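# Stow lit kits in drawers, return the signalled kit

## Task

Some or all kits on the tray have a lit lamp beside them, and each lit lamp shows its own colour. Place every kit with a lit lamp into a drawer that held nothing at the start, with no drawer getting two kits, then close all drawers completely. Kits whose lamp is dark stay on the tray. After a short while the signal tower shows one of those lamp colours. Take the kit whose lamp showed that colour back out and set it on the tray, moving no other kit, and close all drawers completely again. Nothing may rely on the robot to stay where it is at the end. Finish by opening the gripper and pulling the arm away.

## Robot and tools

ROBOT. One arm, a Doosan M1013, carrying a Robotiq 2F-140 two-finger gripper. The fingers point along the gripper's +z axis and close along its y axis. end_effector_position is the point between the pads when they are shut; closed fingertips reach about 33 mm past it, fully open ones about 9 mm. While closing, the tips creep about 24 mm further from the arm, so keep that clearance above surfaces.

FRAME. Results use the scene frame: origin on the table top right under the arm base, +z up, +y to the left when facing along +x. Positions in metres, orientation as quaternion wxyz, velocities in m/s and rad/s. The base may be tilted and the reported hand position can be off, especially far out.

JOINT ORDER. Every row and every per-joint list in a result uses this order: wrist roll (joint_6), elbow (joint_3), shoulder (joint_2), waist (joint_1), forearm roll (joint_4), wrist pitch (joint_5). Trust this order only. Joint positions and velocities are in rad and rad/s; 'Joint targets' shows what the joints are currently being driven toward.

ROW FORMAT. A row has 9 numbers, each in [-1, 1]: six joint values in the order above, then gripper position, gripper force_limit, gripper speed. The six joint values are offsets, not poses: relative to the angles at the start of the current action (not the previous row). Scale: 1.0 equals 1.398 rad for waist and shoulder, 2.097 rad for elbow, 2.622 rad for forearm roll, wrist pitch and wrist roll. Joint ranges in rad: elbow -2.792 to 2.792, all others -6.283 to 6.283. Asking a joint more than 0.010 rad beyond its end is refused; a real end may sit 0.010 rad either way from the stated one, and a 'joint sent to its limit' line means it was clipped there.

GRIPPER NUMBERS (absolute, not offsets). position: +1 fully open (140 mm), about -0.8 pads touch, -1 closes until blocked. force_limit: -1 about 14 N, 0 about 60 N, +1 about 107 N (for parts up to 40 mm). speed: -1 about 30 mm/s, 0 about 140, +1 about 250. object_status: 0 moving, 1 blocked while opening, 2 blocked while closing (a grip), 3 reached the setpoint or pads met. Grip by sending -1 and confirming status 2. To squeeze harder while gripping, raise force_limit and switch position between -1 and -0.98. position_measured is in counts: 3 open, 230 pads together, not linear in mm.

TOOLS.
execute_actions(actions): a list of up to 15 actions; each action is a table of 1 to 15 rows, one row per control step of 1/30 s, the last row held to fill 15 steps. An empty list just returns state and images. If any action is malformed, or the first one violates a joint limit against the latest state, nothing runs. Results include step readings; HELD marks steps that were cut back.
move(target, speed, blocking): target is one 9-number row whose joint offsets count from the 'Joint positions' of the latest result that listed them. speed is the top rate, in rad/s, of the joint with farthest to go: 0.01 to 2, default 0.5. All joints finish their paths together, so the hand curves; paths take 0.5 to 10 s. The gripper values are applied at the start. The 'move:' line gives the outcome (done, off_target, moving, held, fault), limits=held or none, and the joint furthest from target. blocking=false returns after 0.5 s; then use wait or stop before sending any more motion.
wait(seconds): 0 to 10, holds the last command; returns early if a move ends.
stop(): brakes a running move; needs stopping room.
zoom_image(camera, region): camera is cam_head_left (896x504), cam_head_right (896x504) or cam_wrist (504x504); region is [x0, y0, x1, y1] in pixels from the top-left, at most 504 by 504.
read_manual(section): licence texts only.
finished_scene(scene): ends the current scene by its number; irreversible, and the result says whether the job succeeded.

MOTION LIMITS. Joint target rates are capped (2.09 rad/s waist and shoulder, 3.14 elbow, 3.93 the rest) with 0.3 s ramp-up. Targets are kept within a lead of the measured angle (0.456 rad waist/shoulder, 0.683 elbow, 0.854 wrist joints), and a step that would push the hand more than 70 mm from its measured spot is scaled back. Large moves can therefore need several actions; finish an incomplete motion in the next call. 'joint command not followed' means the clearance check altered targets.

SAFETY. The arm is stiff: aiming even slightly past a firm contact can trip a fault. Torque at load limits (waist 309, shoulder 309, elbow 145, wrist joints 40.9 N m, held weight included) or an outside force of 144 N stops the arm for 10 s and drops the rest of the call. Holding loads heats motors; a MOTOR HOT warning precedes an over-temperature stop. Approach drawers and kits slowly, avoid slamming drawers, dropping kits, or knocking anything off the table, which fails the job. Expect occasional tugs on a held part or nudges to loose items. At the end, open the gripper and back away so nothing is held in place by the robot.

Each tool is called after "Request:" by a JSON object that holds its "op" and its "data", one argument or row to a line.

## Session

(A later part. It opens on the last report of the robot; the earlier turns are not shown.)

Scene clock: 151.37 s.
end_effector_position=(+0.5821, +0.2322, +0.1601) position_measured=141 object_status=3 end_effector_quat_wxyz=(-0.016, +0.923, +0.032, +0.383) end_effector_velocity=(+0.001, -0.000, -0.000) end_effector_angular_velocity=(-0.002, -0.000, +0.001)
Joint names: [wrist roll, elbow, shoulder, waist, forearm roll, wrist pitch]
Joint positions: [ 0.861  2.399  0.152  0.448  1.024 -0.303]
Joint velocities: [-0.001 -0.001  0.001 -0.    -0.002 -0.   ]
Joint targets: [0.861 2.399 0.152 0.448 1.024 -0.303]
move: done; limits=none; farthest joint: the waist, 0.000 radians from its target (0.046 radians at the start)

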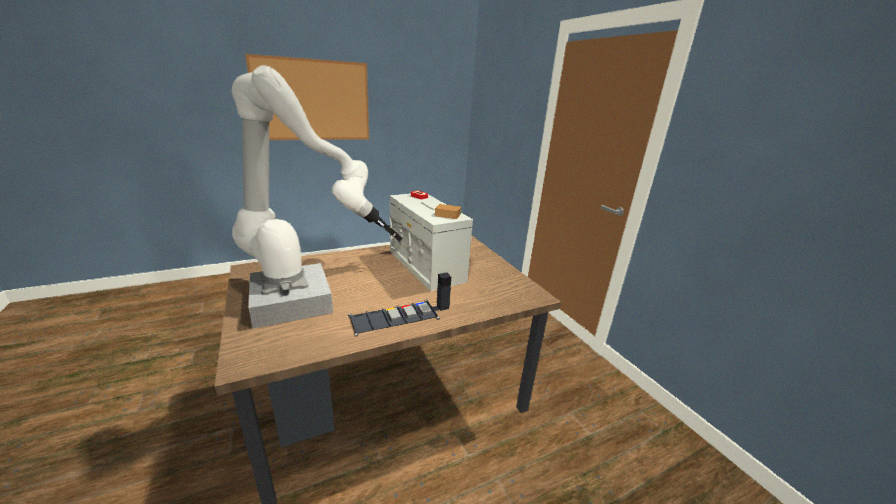

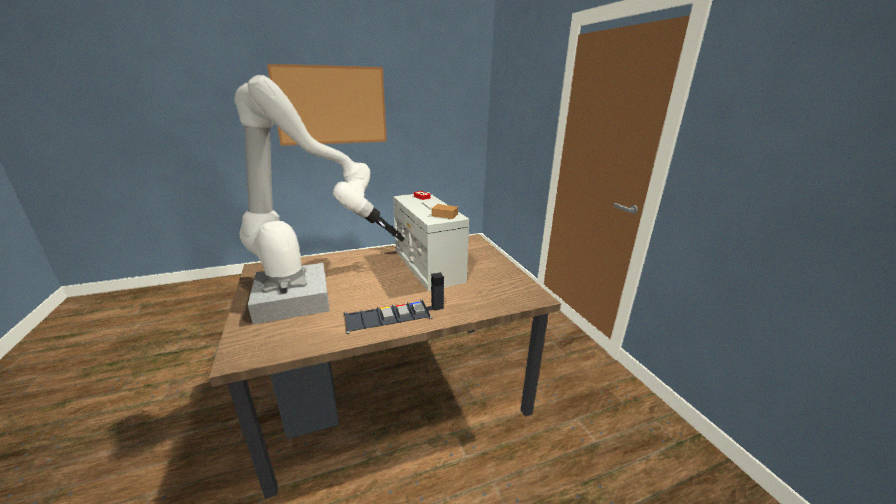

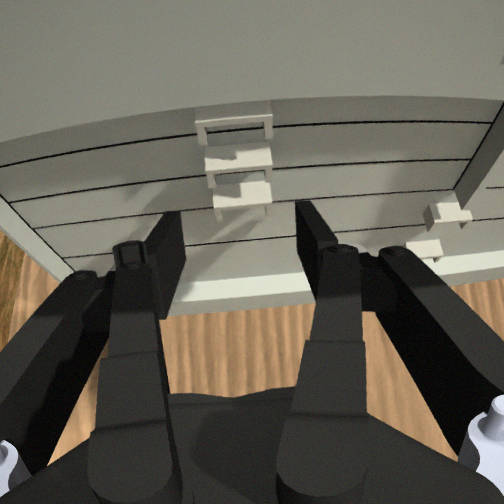

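Request:
{"op": "move", "data": {
  "target": [0,-0.0022,0.0012,-0.0042,-0.0006,0.0005,-0.1,-0.3,0],
  "speed": 0.1
}}

Request:
{"op": "move", "data": {
  "target": [0,0,0,0,0,0,-1,-0.3,0]
}}

Scene clock: 154.37 s.
end_effector_position=(+0.5860, +0.2306, +0.1614) position_measured=141 object_status=3 end_effector_quat_wxyz=(-0.015, +0.923, +0.030, +0.384) end_effector_velocity=(+0.000, -0.000, -0.000) end_effector_angular_velocity=(+0.000, +0.001, -0.001)
Joint names: [wrist roll, elbow, shoulder, waist, forearm roll, wrist pitch]
Joint positions: [ 0.861  2.395  0.154  0.443  1.023 -0.301]
Joint velocities: [ 0.001 -0.     0.001 -0.     0.     0.   ]
Joint targets: [0.861 2.395 0.154 0.443 1.023 -0.301]
move: done; limits=none; farthest joint: the waist, 0.000 radians from its target (0.006 radians at the start)

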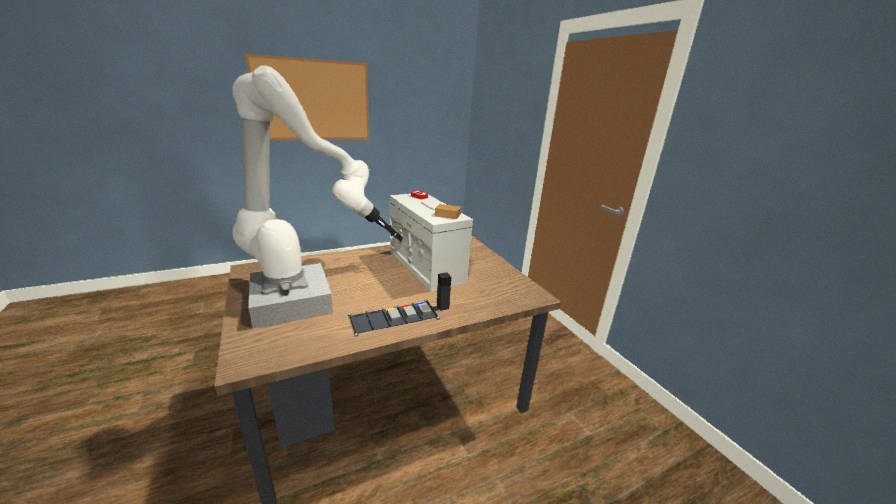

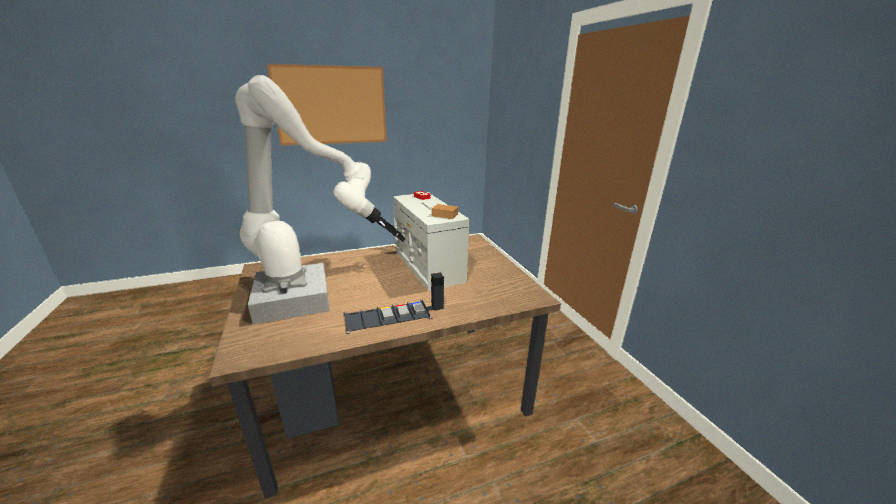

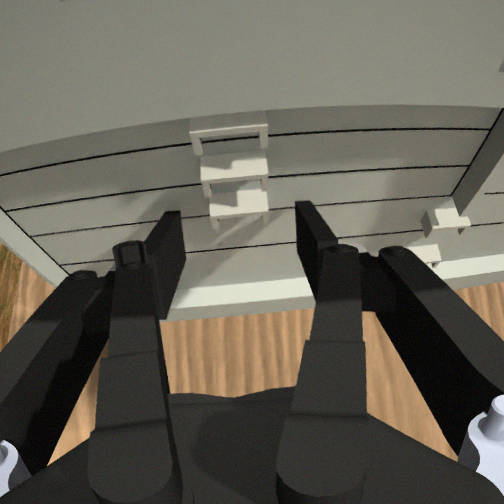

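Scene clock: 154.87 s.
end_effector_position=(+0.5861, +0.2305, +0.1614) position_measured=192 object_status=2 end_effector_quat_wxyz=(-0.015, +0.923, +0.030, +0.384) end_effector_velocity=(-0.000, +0.000, +0.000) end_effector_angular_velocity=(+0.001, +0.000, -0.000)
Joint names: [wrist roll, elbow, shoulder, waist, forearm roll, wrist pitch]
Joint positions: [ 0.861  2.395  0.154  0.442  1.023 -0.301]
Joint velocities: [ 0.001 -0.    -0.001 -0.     0.     0.001]
Joint targets: [0.861 2.395 0.154 0.443 1.023 -0.301]
move: done; limits=none; farthest joint: the waist, 0.001 radians from its target (0.000 radians at the start)

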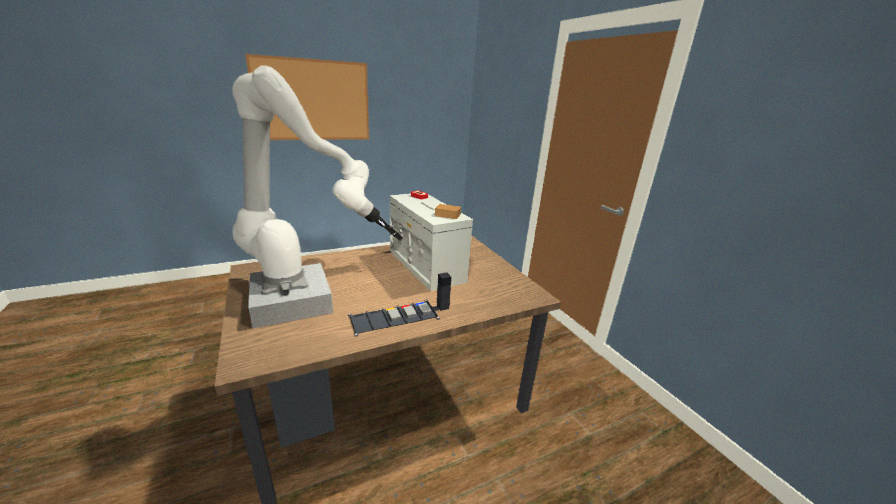

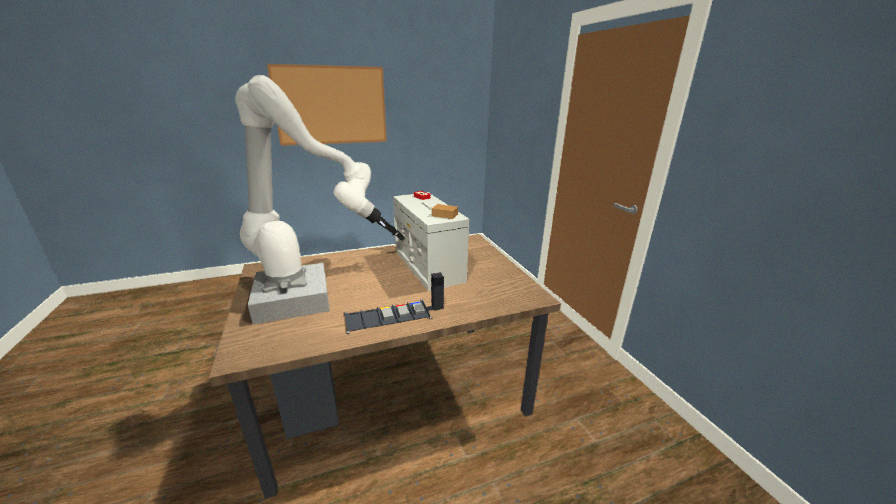

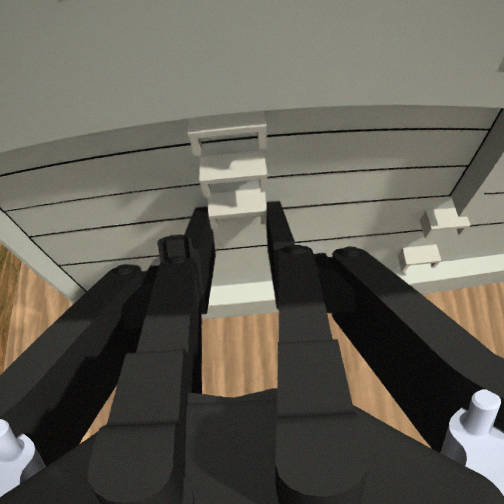

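Request:
{"op": "move", "data": {
  "target": [-0.0008,0.0333,-0.0400,0.0326,0.0151,-0.0109,-1,-0.3,0],
  "speed": 0.17
}}

Scene clock: 158.27 s.
end_effector_position=(+0.5403, +0.2268, +0.1614) position_measured=192 object_status=2 end_effector_quat_wxyz=(-0.015, +0.923, +0.030, +0.384) end_effector_velocity=(-0.001, +0.000, +0.000) end_effector_angular_velocity=(+0.001, -0.000, -0.000)
Joint names: [wrist roll, elbow, shoulder, waist, forearm roll, wrist pitch]
Joint positions: [ 0.859  2.464  0.098  0.488  1.062 -0.33 ]
Joint velocities: [ 0.001  0.001 -0.001  0.     0.     0.   ]
Joint targets: [0.859 2.465 0.098 0.488 1.062 -0.330]
move: done; limits=none; farthest joint: the waist, 0.000 radians from its target (0.045 radians at the start)

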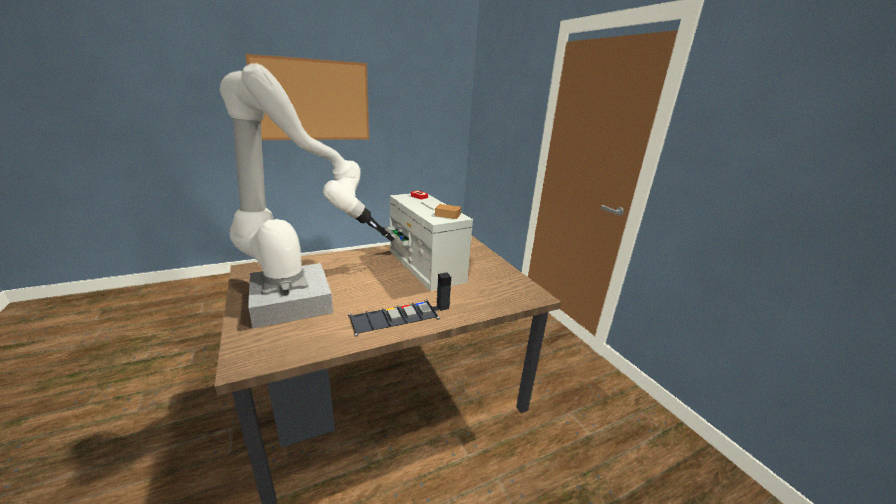

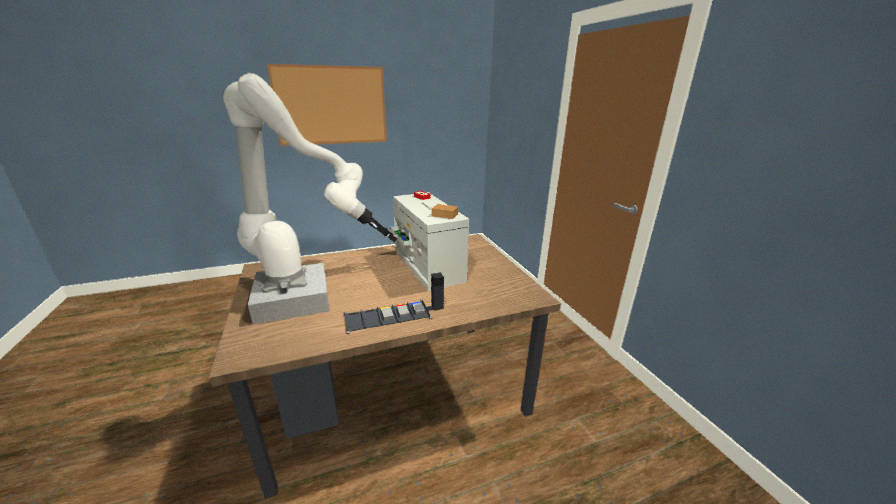

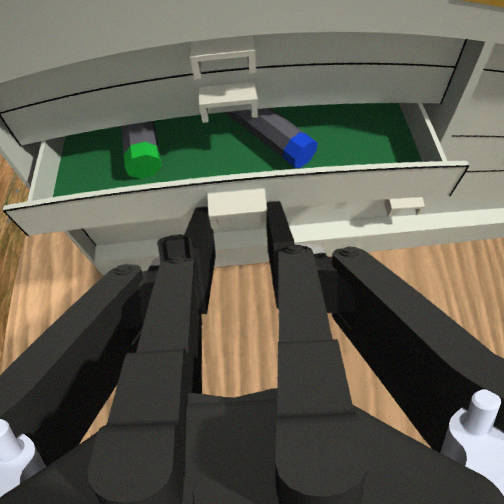

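Request:
{"op": "move", "data": {
  "target": [0.0008,-0.0338,0.0407,-0.0332,-0.0153,0.0111,-1,-0.3,0],
  "speed": 0.13
}}

Request:
{"op": "move", "data": {
  "target": [0,0,0,0,0,0,-0.15,-0.3,-0.5]
}}

Request:
{"op": "move", "data": {
  "target": [-0.0961,-0.0093,-0.0416,-0.0002,0.0924,0.0122,-0.15,-0.3,0],
  "speed": 0.5
}}

Scene clock: 165.40 s.
end_effector_position=(+0.5868, +0.2305, +0.1613) position_measured=192 object_status=2 end_effector_quat_wxyz=(-0.015, +0.923, +0.030, +0.384) end_effector_velocity=(+0.000, -0.000, +0.000) end_effector_angular_velocity=(+0.002, +0.000, -0.003)
Joint names: [wrist roll, elbow, shoulder, waist, forearm roll, wrist pitch]
Joint positions: [ 0.861  2.394  0.155  0.442  1.022 -0.301]
Joint velocities: [ 0.003 -0.001  0.    -0.001  0.     0.   ]
Joint targets: [0.861 2.394 0.155 0.442 1.022 -0.301]
move: done; limits=none; farthest joint: the elbow, 0.001 radians from its target (0.071 radians at the start)

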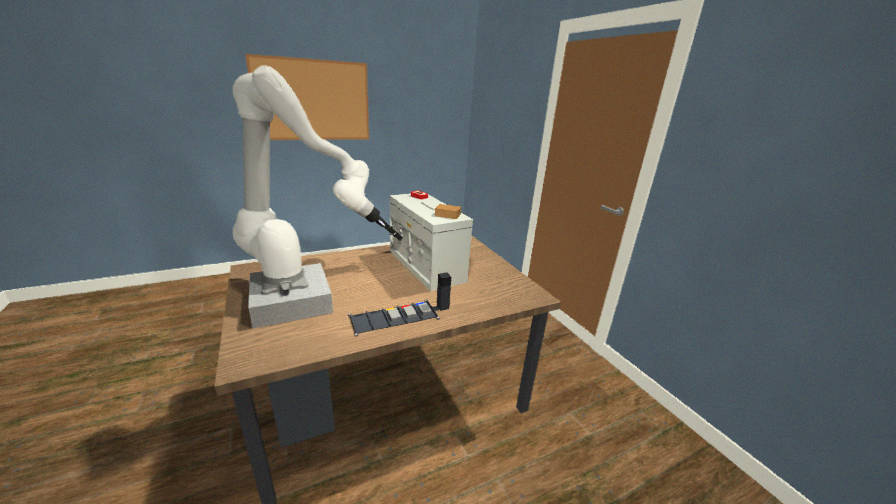

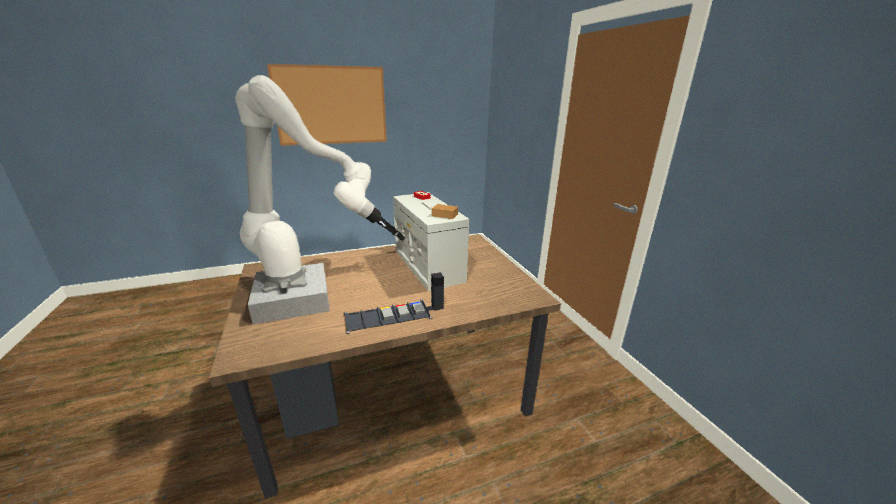

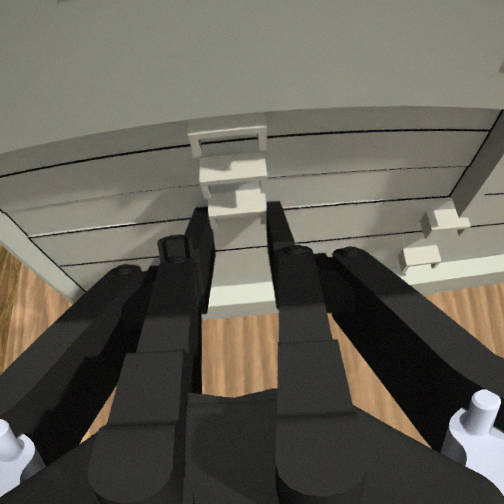

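Scene clock: 165.93 s.
end_effector_position=(+0.5867, +0.2304, +0.1612) position_measured=148 object_status=0 end_effector_quat_wxyz=(-0.015, +0.923, +0.030, +0.384) end_effector_velocity=(+0.000, -0.000, -0.000) end_effector_angular_velocity=(-0.000, +0.000, -0.000)
Joint names: [wrist roll, elbow, shoulder, waist, forearm roll, wrist pitch]
Joint positions: [ 0.861  2.394  0.155  0.442  1.022 -0.301]
Joint velocities: [ 0.001  0.     0.001 -0.    -0.001 -0.   ]
Joint targets: [0.861 2.394 0.155 0.442 1.022 -0.301]
move: done; limits=none; farthest joint: the waist, 0.000 radians from its target (0.000 radians at the start)

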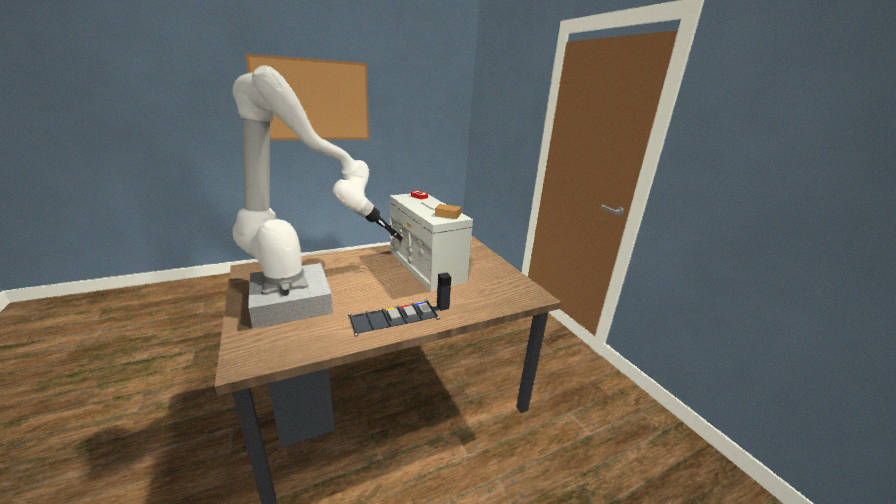

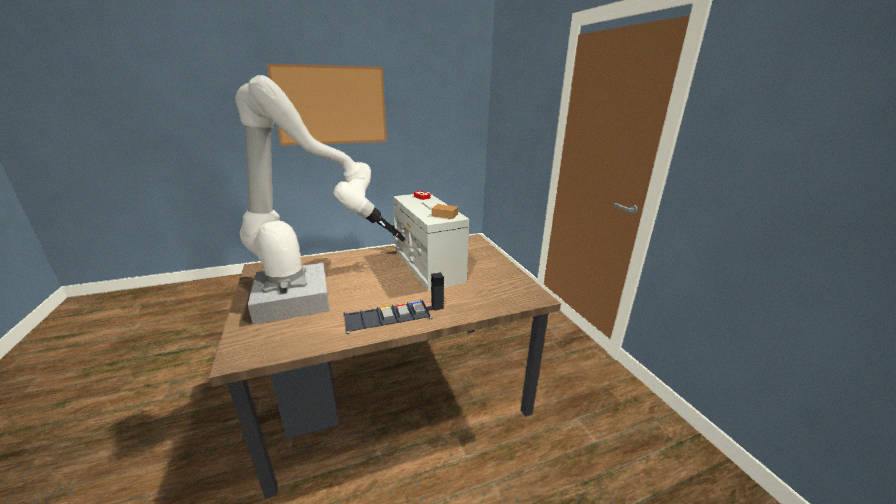

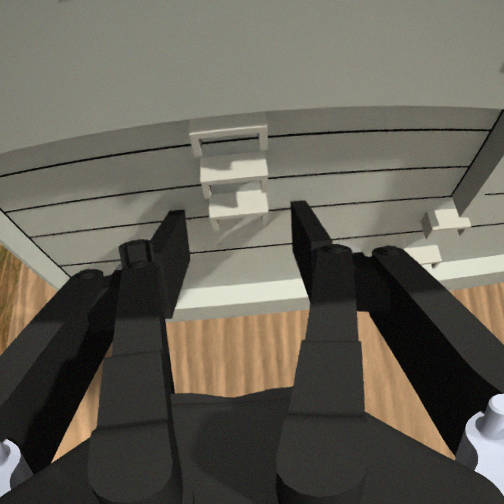

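Scene clock: 166.90 s.
end_effector_position=(+0.5862, +0.2303, +0.1915) position_measured=148 object_status=3 end_effector_quat_wxyz=(-0.015, +0.923, +0.029, +0.384) end_effector_velocity=(+0.000, -0.000, +0.000) end_effector_angular_velocity=(+0.000, -0.001, -0.000)
Joint names: [wrist roll, elbow, shoulder, waist, forearm roll, wrist pitch]
Joint positions: [ 0.609  2.374  0.097  0.441  1.264 -0.269]
Joint velocities: [ 0.    -0.    -0.001 -0.    -0.    -0.   ]
Joint targets: [0.609 2.374 0.097 0.441 1.264 -0.269]
move: done; limits=none; farthest joint: the waist, 0.000 radians from its target (0.000 radians at the start)

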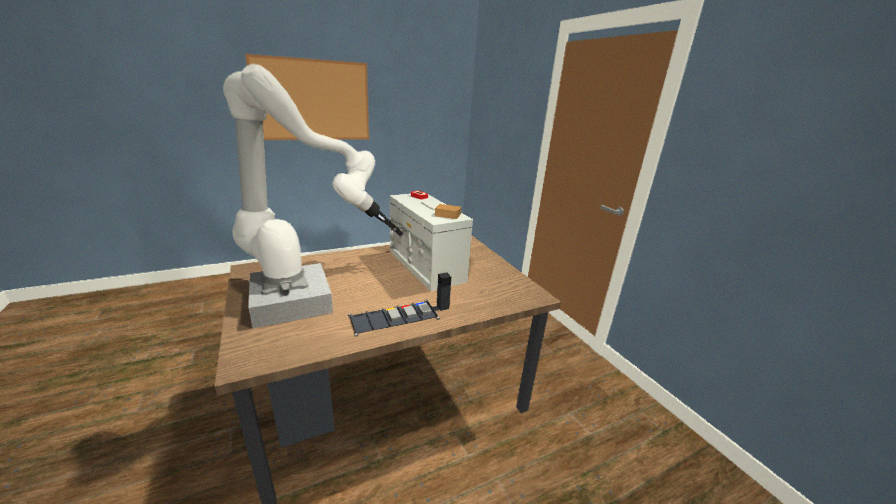

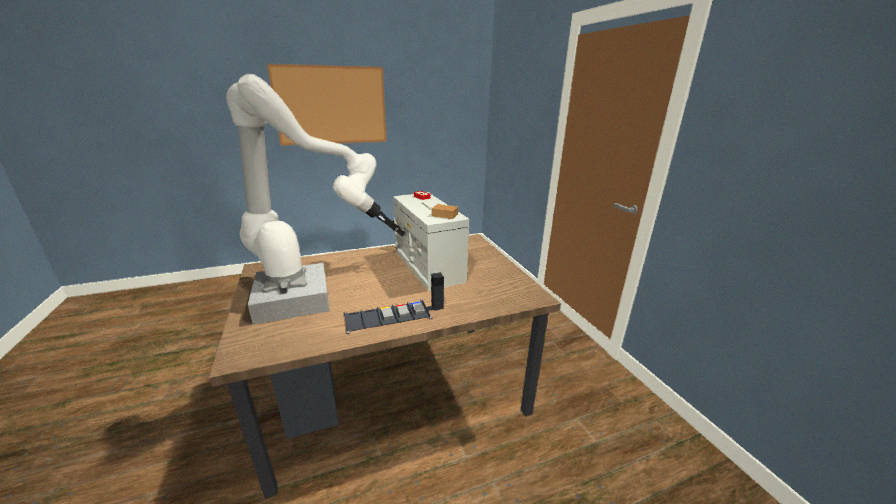

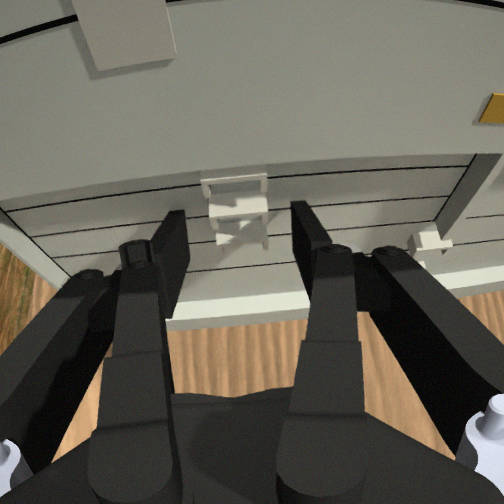

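Request:
{"op": "move", "data": {
  "target": [0,0,0,-0.0005,0,0,-1,-0.3,0]
}}

Request:
{"op": "move", "data": {
  "target": [-0.0015,0.0325,-0.0438,0.0326,0.0151,-0.011,-1,-0.3,0],
  "speed": 0.17
}}

Scene clock: 169.10 s.
end_effector_position=(+0.5863, +0.2299, +0.1915) position_measured=192 object_status=2 end_effector_quat_wxyz=(-0.015, +0.923, +0.029, +0.384) end_effector_velocity=(+0.000, -0.000, -0.000) end_effector_angular_velocity=(-0.002, -0.001, +0.001)
Joint names: [wrist roll, elbow, shoulder, waist, forearm roll, wrist pitch]
Joint positions: [ 0.609  2.374  0.097  0.441  1.264 -0.269]
Joint velocities: [-0.002 -0.     0.     0.    -0.    -0.001]
Joint targets: [0.609 2.374 0.097 0.441 1.264 -0.269]
move: done; limits=none; farthest joint: the waist, 0.000 radians from its target (0.001 radians at the start)

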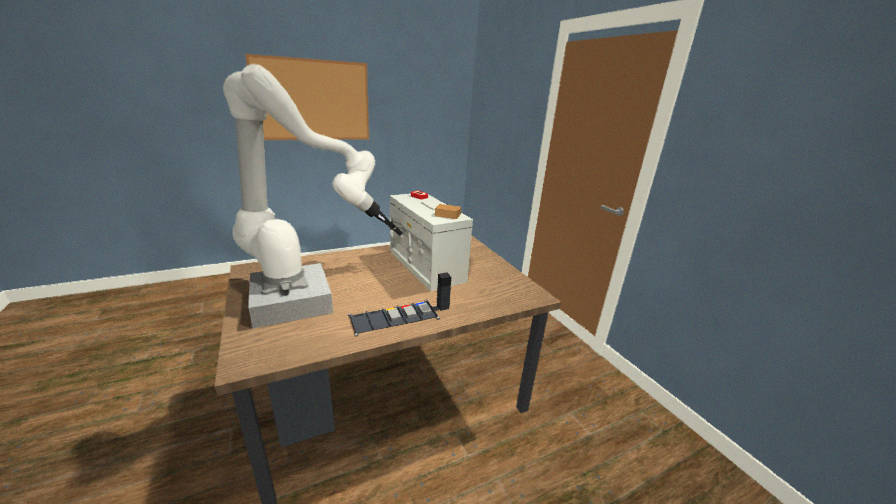

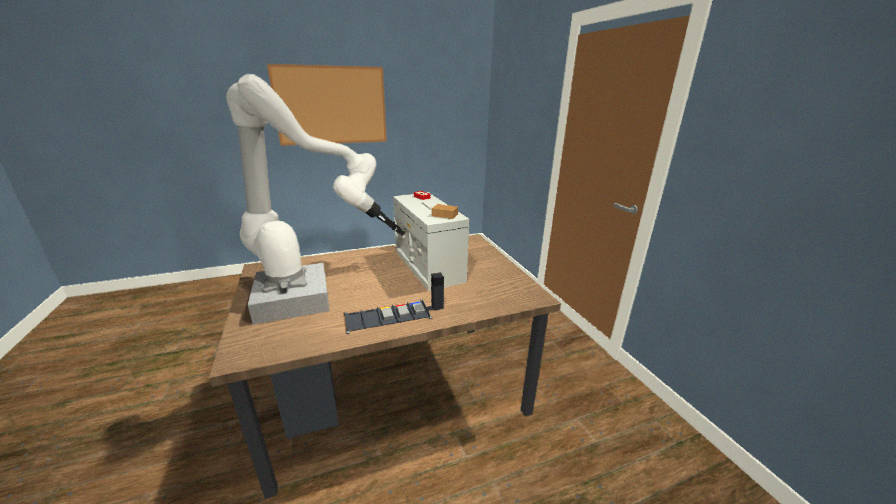

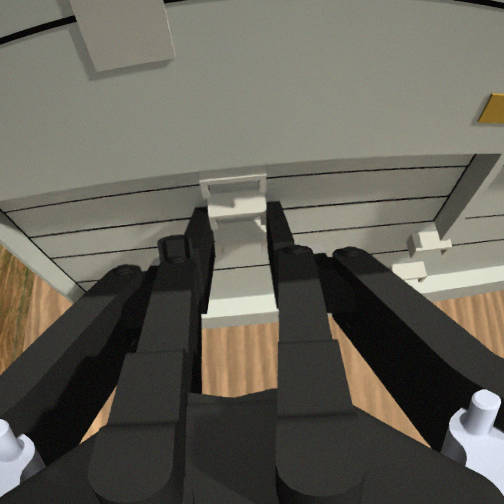

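Scene clock: 169.90 s.
end_effector_position=(+0.5405, +0.2263, +0.1916) position_measured=192 object_status=2 end_effector_quat_wxyz=(-0.015, +0.923, +0.029, +0.384) end_effector_velocity=(-0.001, +0.000, -0.000) end_effector_angular_velocity=(+0.002, +0.000, -0.000)
Joint names: [wrist roll, elbow, shoulder, waist, forearm roll, wrist pitch]
Joint positions: [ 0.605  2.442  0.035  0.486  1.304 -0.297]
Joint velocities: [ 0.002  0.001 -0.001  0.    -0.     0.001]
Joint targets: [0.605 2.442 0.035 0.486 1.304 -0.298]
move: done; limits=none; farthest joint: the waist, 0.000 radians from its target (0.046 radians at the start)

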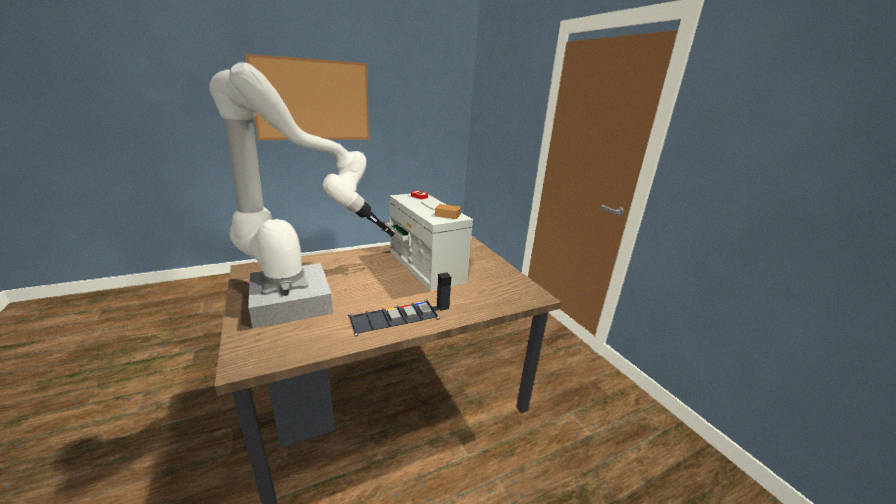

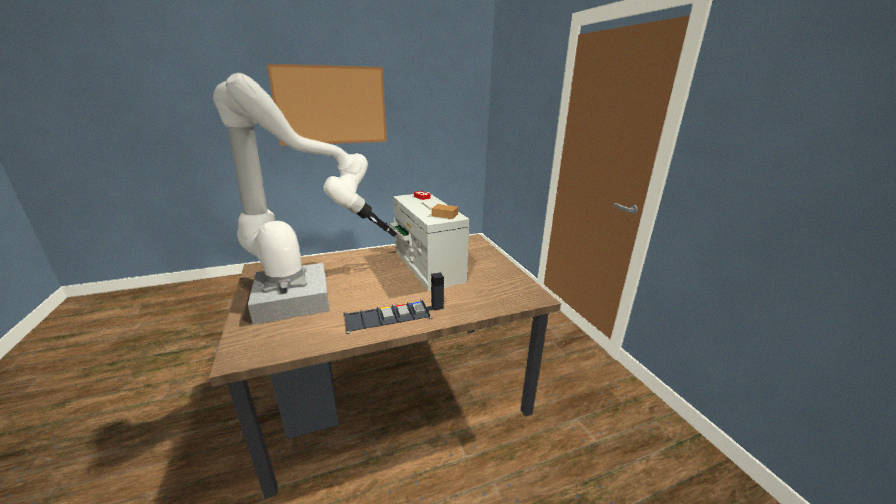

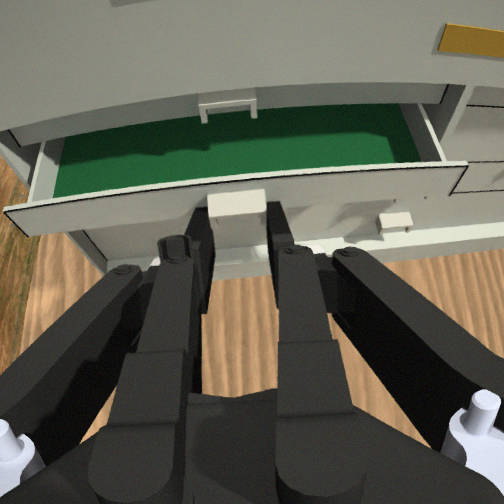

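Request:
{"op": "move", "data": {
  "target": [-0.0095,0.0305,-0.0456,0.0408,0.0264,-0.0131,-1,-0.3,0],
  "speed": 0.2
}}

Request:
{"op": "move", "data": {
  "target": [-0.0154,0.028,-0.0474,0.052,0.0364,-0.0166,-1,-0.3,0],
  "speed": 0.22
}}

Request:
{"op": "move", "data": {
  "target": [0,0,0,0,0,0,-0.15,-0.3,-0.5]
}}

Scene clock: 177.83 s.
end_effector_position=(+0.4947, +0.2226, +0.1917) position_measured=192 object_status=2 end_effector_quat_wxyz=(-0.015, +0.923, +0.029, +0.384) end_effector_velocity=(-0.000, -0.000, -0.000) end_effector_angular_velocity=(-0.002, -0.000, +0.001)
Joint names: [wrist roll, elbow, shoulder, waist, forearm roll, wrist pitch]
Joint positions: [ 0.58   2.506 -0.028  0.543  1.373 -0.332]
Joint velocities: [-0.002  0.001 -0.001  0.     0.    -0.001]
Joint targets: [0.580 2.506 -0.028 0.543 1.373 -0.332]
move: done; limits=none; farthest joint: the waist, 0.000 radians from its target (0.057 radians at the start)

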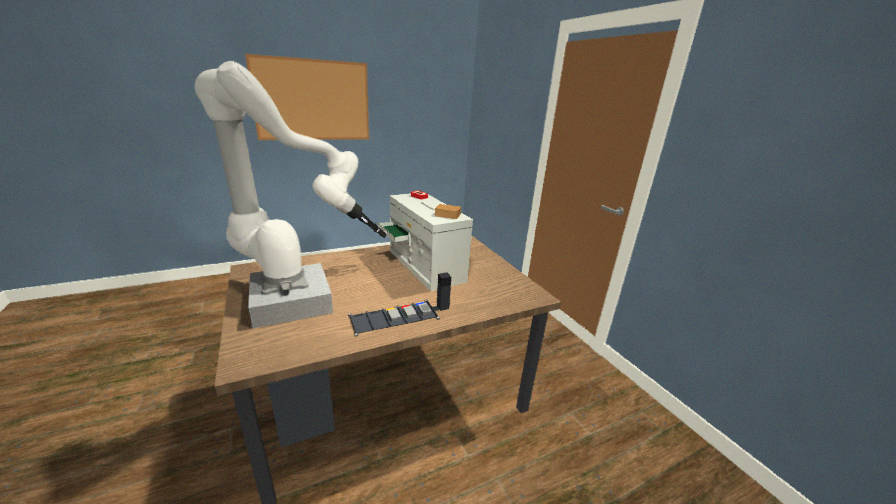

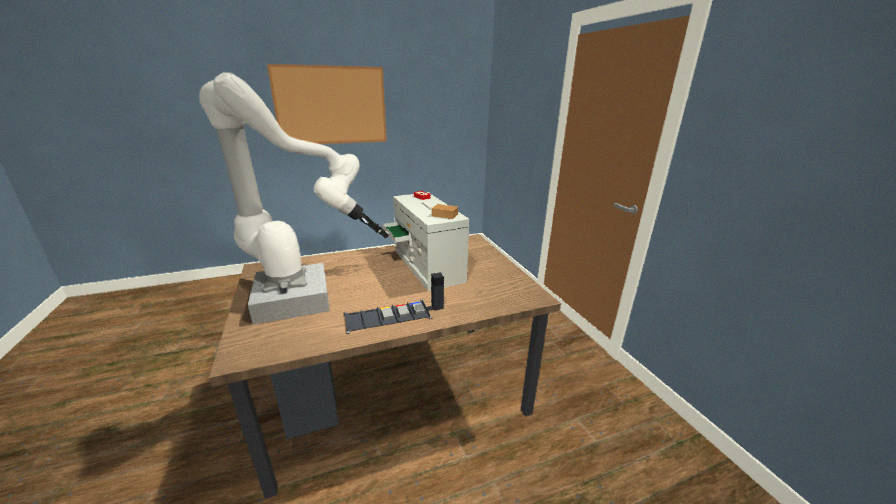

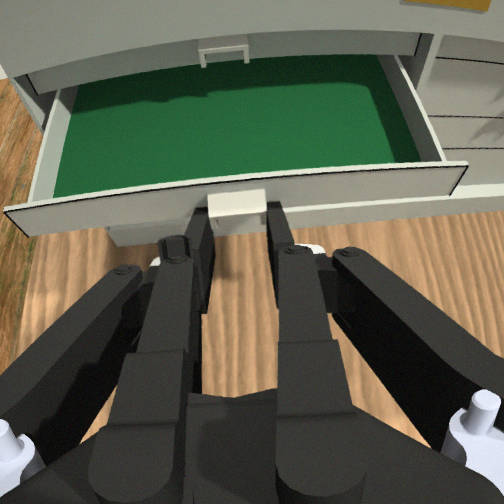

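Scene clock: 178.63 s.
end_effector_position=(+0.4489, +0.2189, +0.1918) position_measured=192 object_status=2 end_effector_quat_wxyz=(-0.015, +0.923, +0.029, +0.384) end_effector_velocity=(-0.000, -0.000, +0.000) end_effector_angular_velocity=(-0.001, -0.000, +0.001)
Joint names: [wrist roll, elbow, shoulder, waist, forearm roll, wrist pitch]
Joint positions: [ 0.54   2.565 -0.095  0.616  1.469 -0.375]
Joint velocities: [-0.001  0.001 -0.001  0.     0.001 -0.   ]
Joint targets: [0.540 2.565 -0.095 0.616 1.469 -0.375]
move: done; limits=none; farthest joint: the waist, 0.000 radians from its target (0.072 radians at the start)

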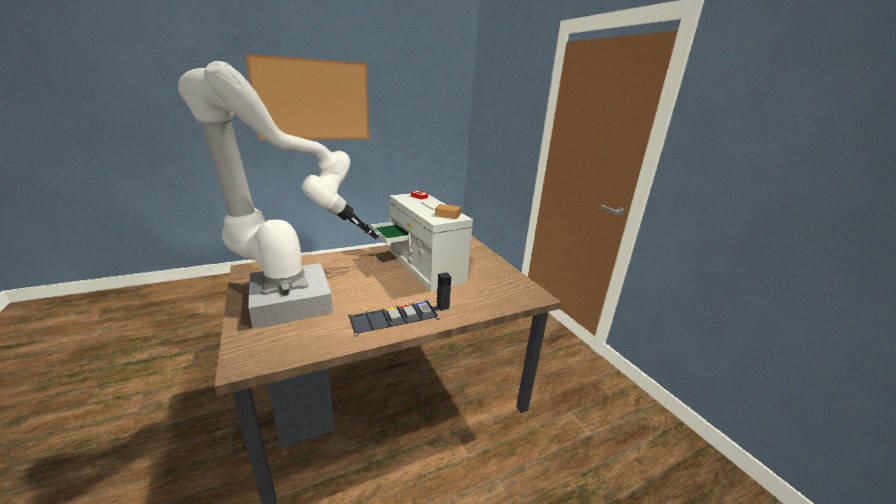

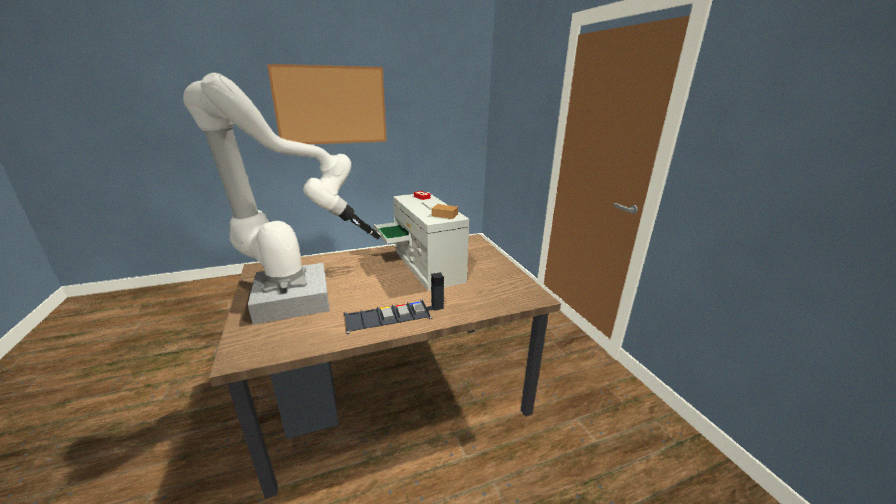

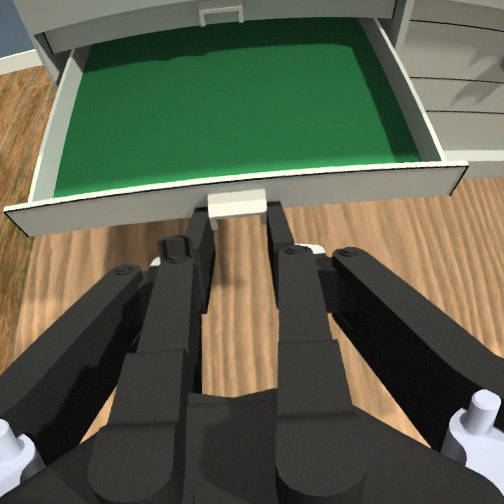

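Scene clock: 179.17 s.
end_effector_position=(+0.4489, +0.2189, +0.1919) position_measured=148 object_status=0 end_effector_quat_wxyz=(-0.015, +0.923, +0.029, +0.384) end_effector_velocity=(+0.000, -0.000, +0.000) end_effector_angular_velocity=(+0.001, -0.000, -0.001)
Joint names: [wrist roll, elbow, shoulder, waist, forearm roll, wrist pitch]
Joint positions: [ 0.54   2.565 -0.095  0.616  1.469 -0.375]
Joint velocities: [ 0.002  0.    -0.    -0.001 -0.001  0.   ]
Joint targets: [0.540 2.565 -0.095 0.616 1.469 -0.375]
move: done; limits=none; farthest joint: the waist, 0.000 radians from its target (0.000 radians at the start)

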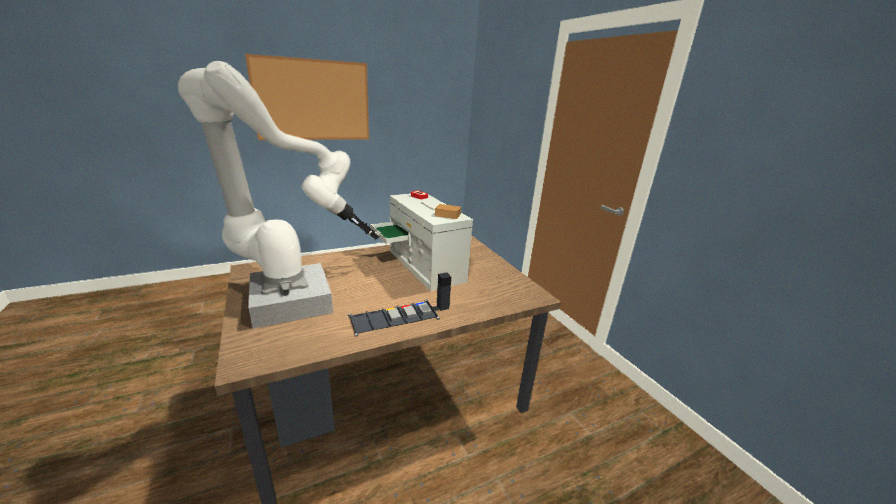

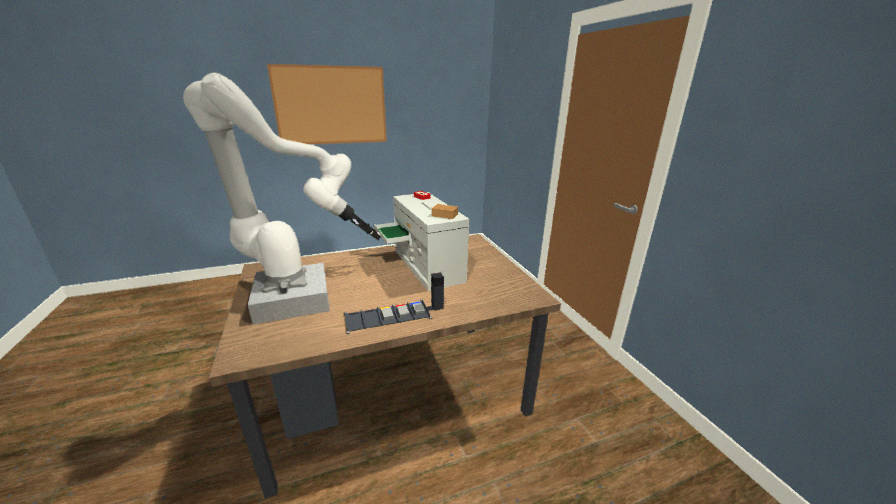

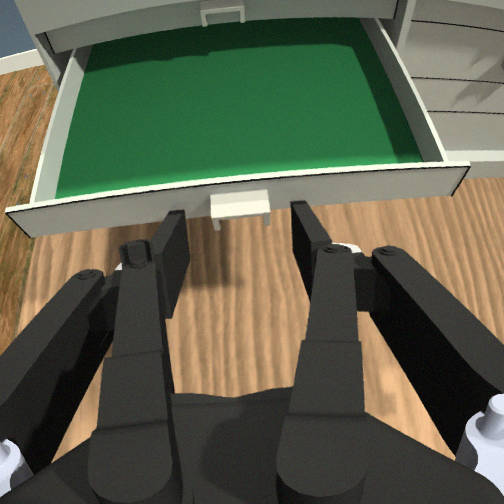

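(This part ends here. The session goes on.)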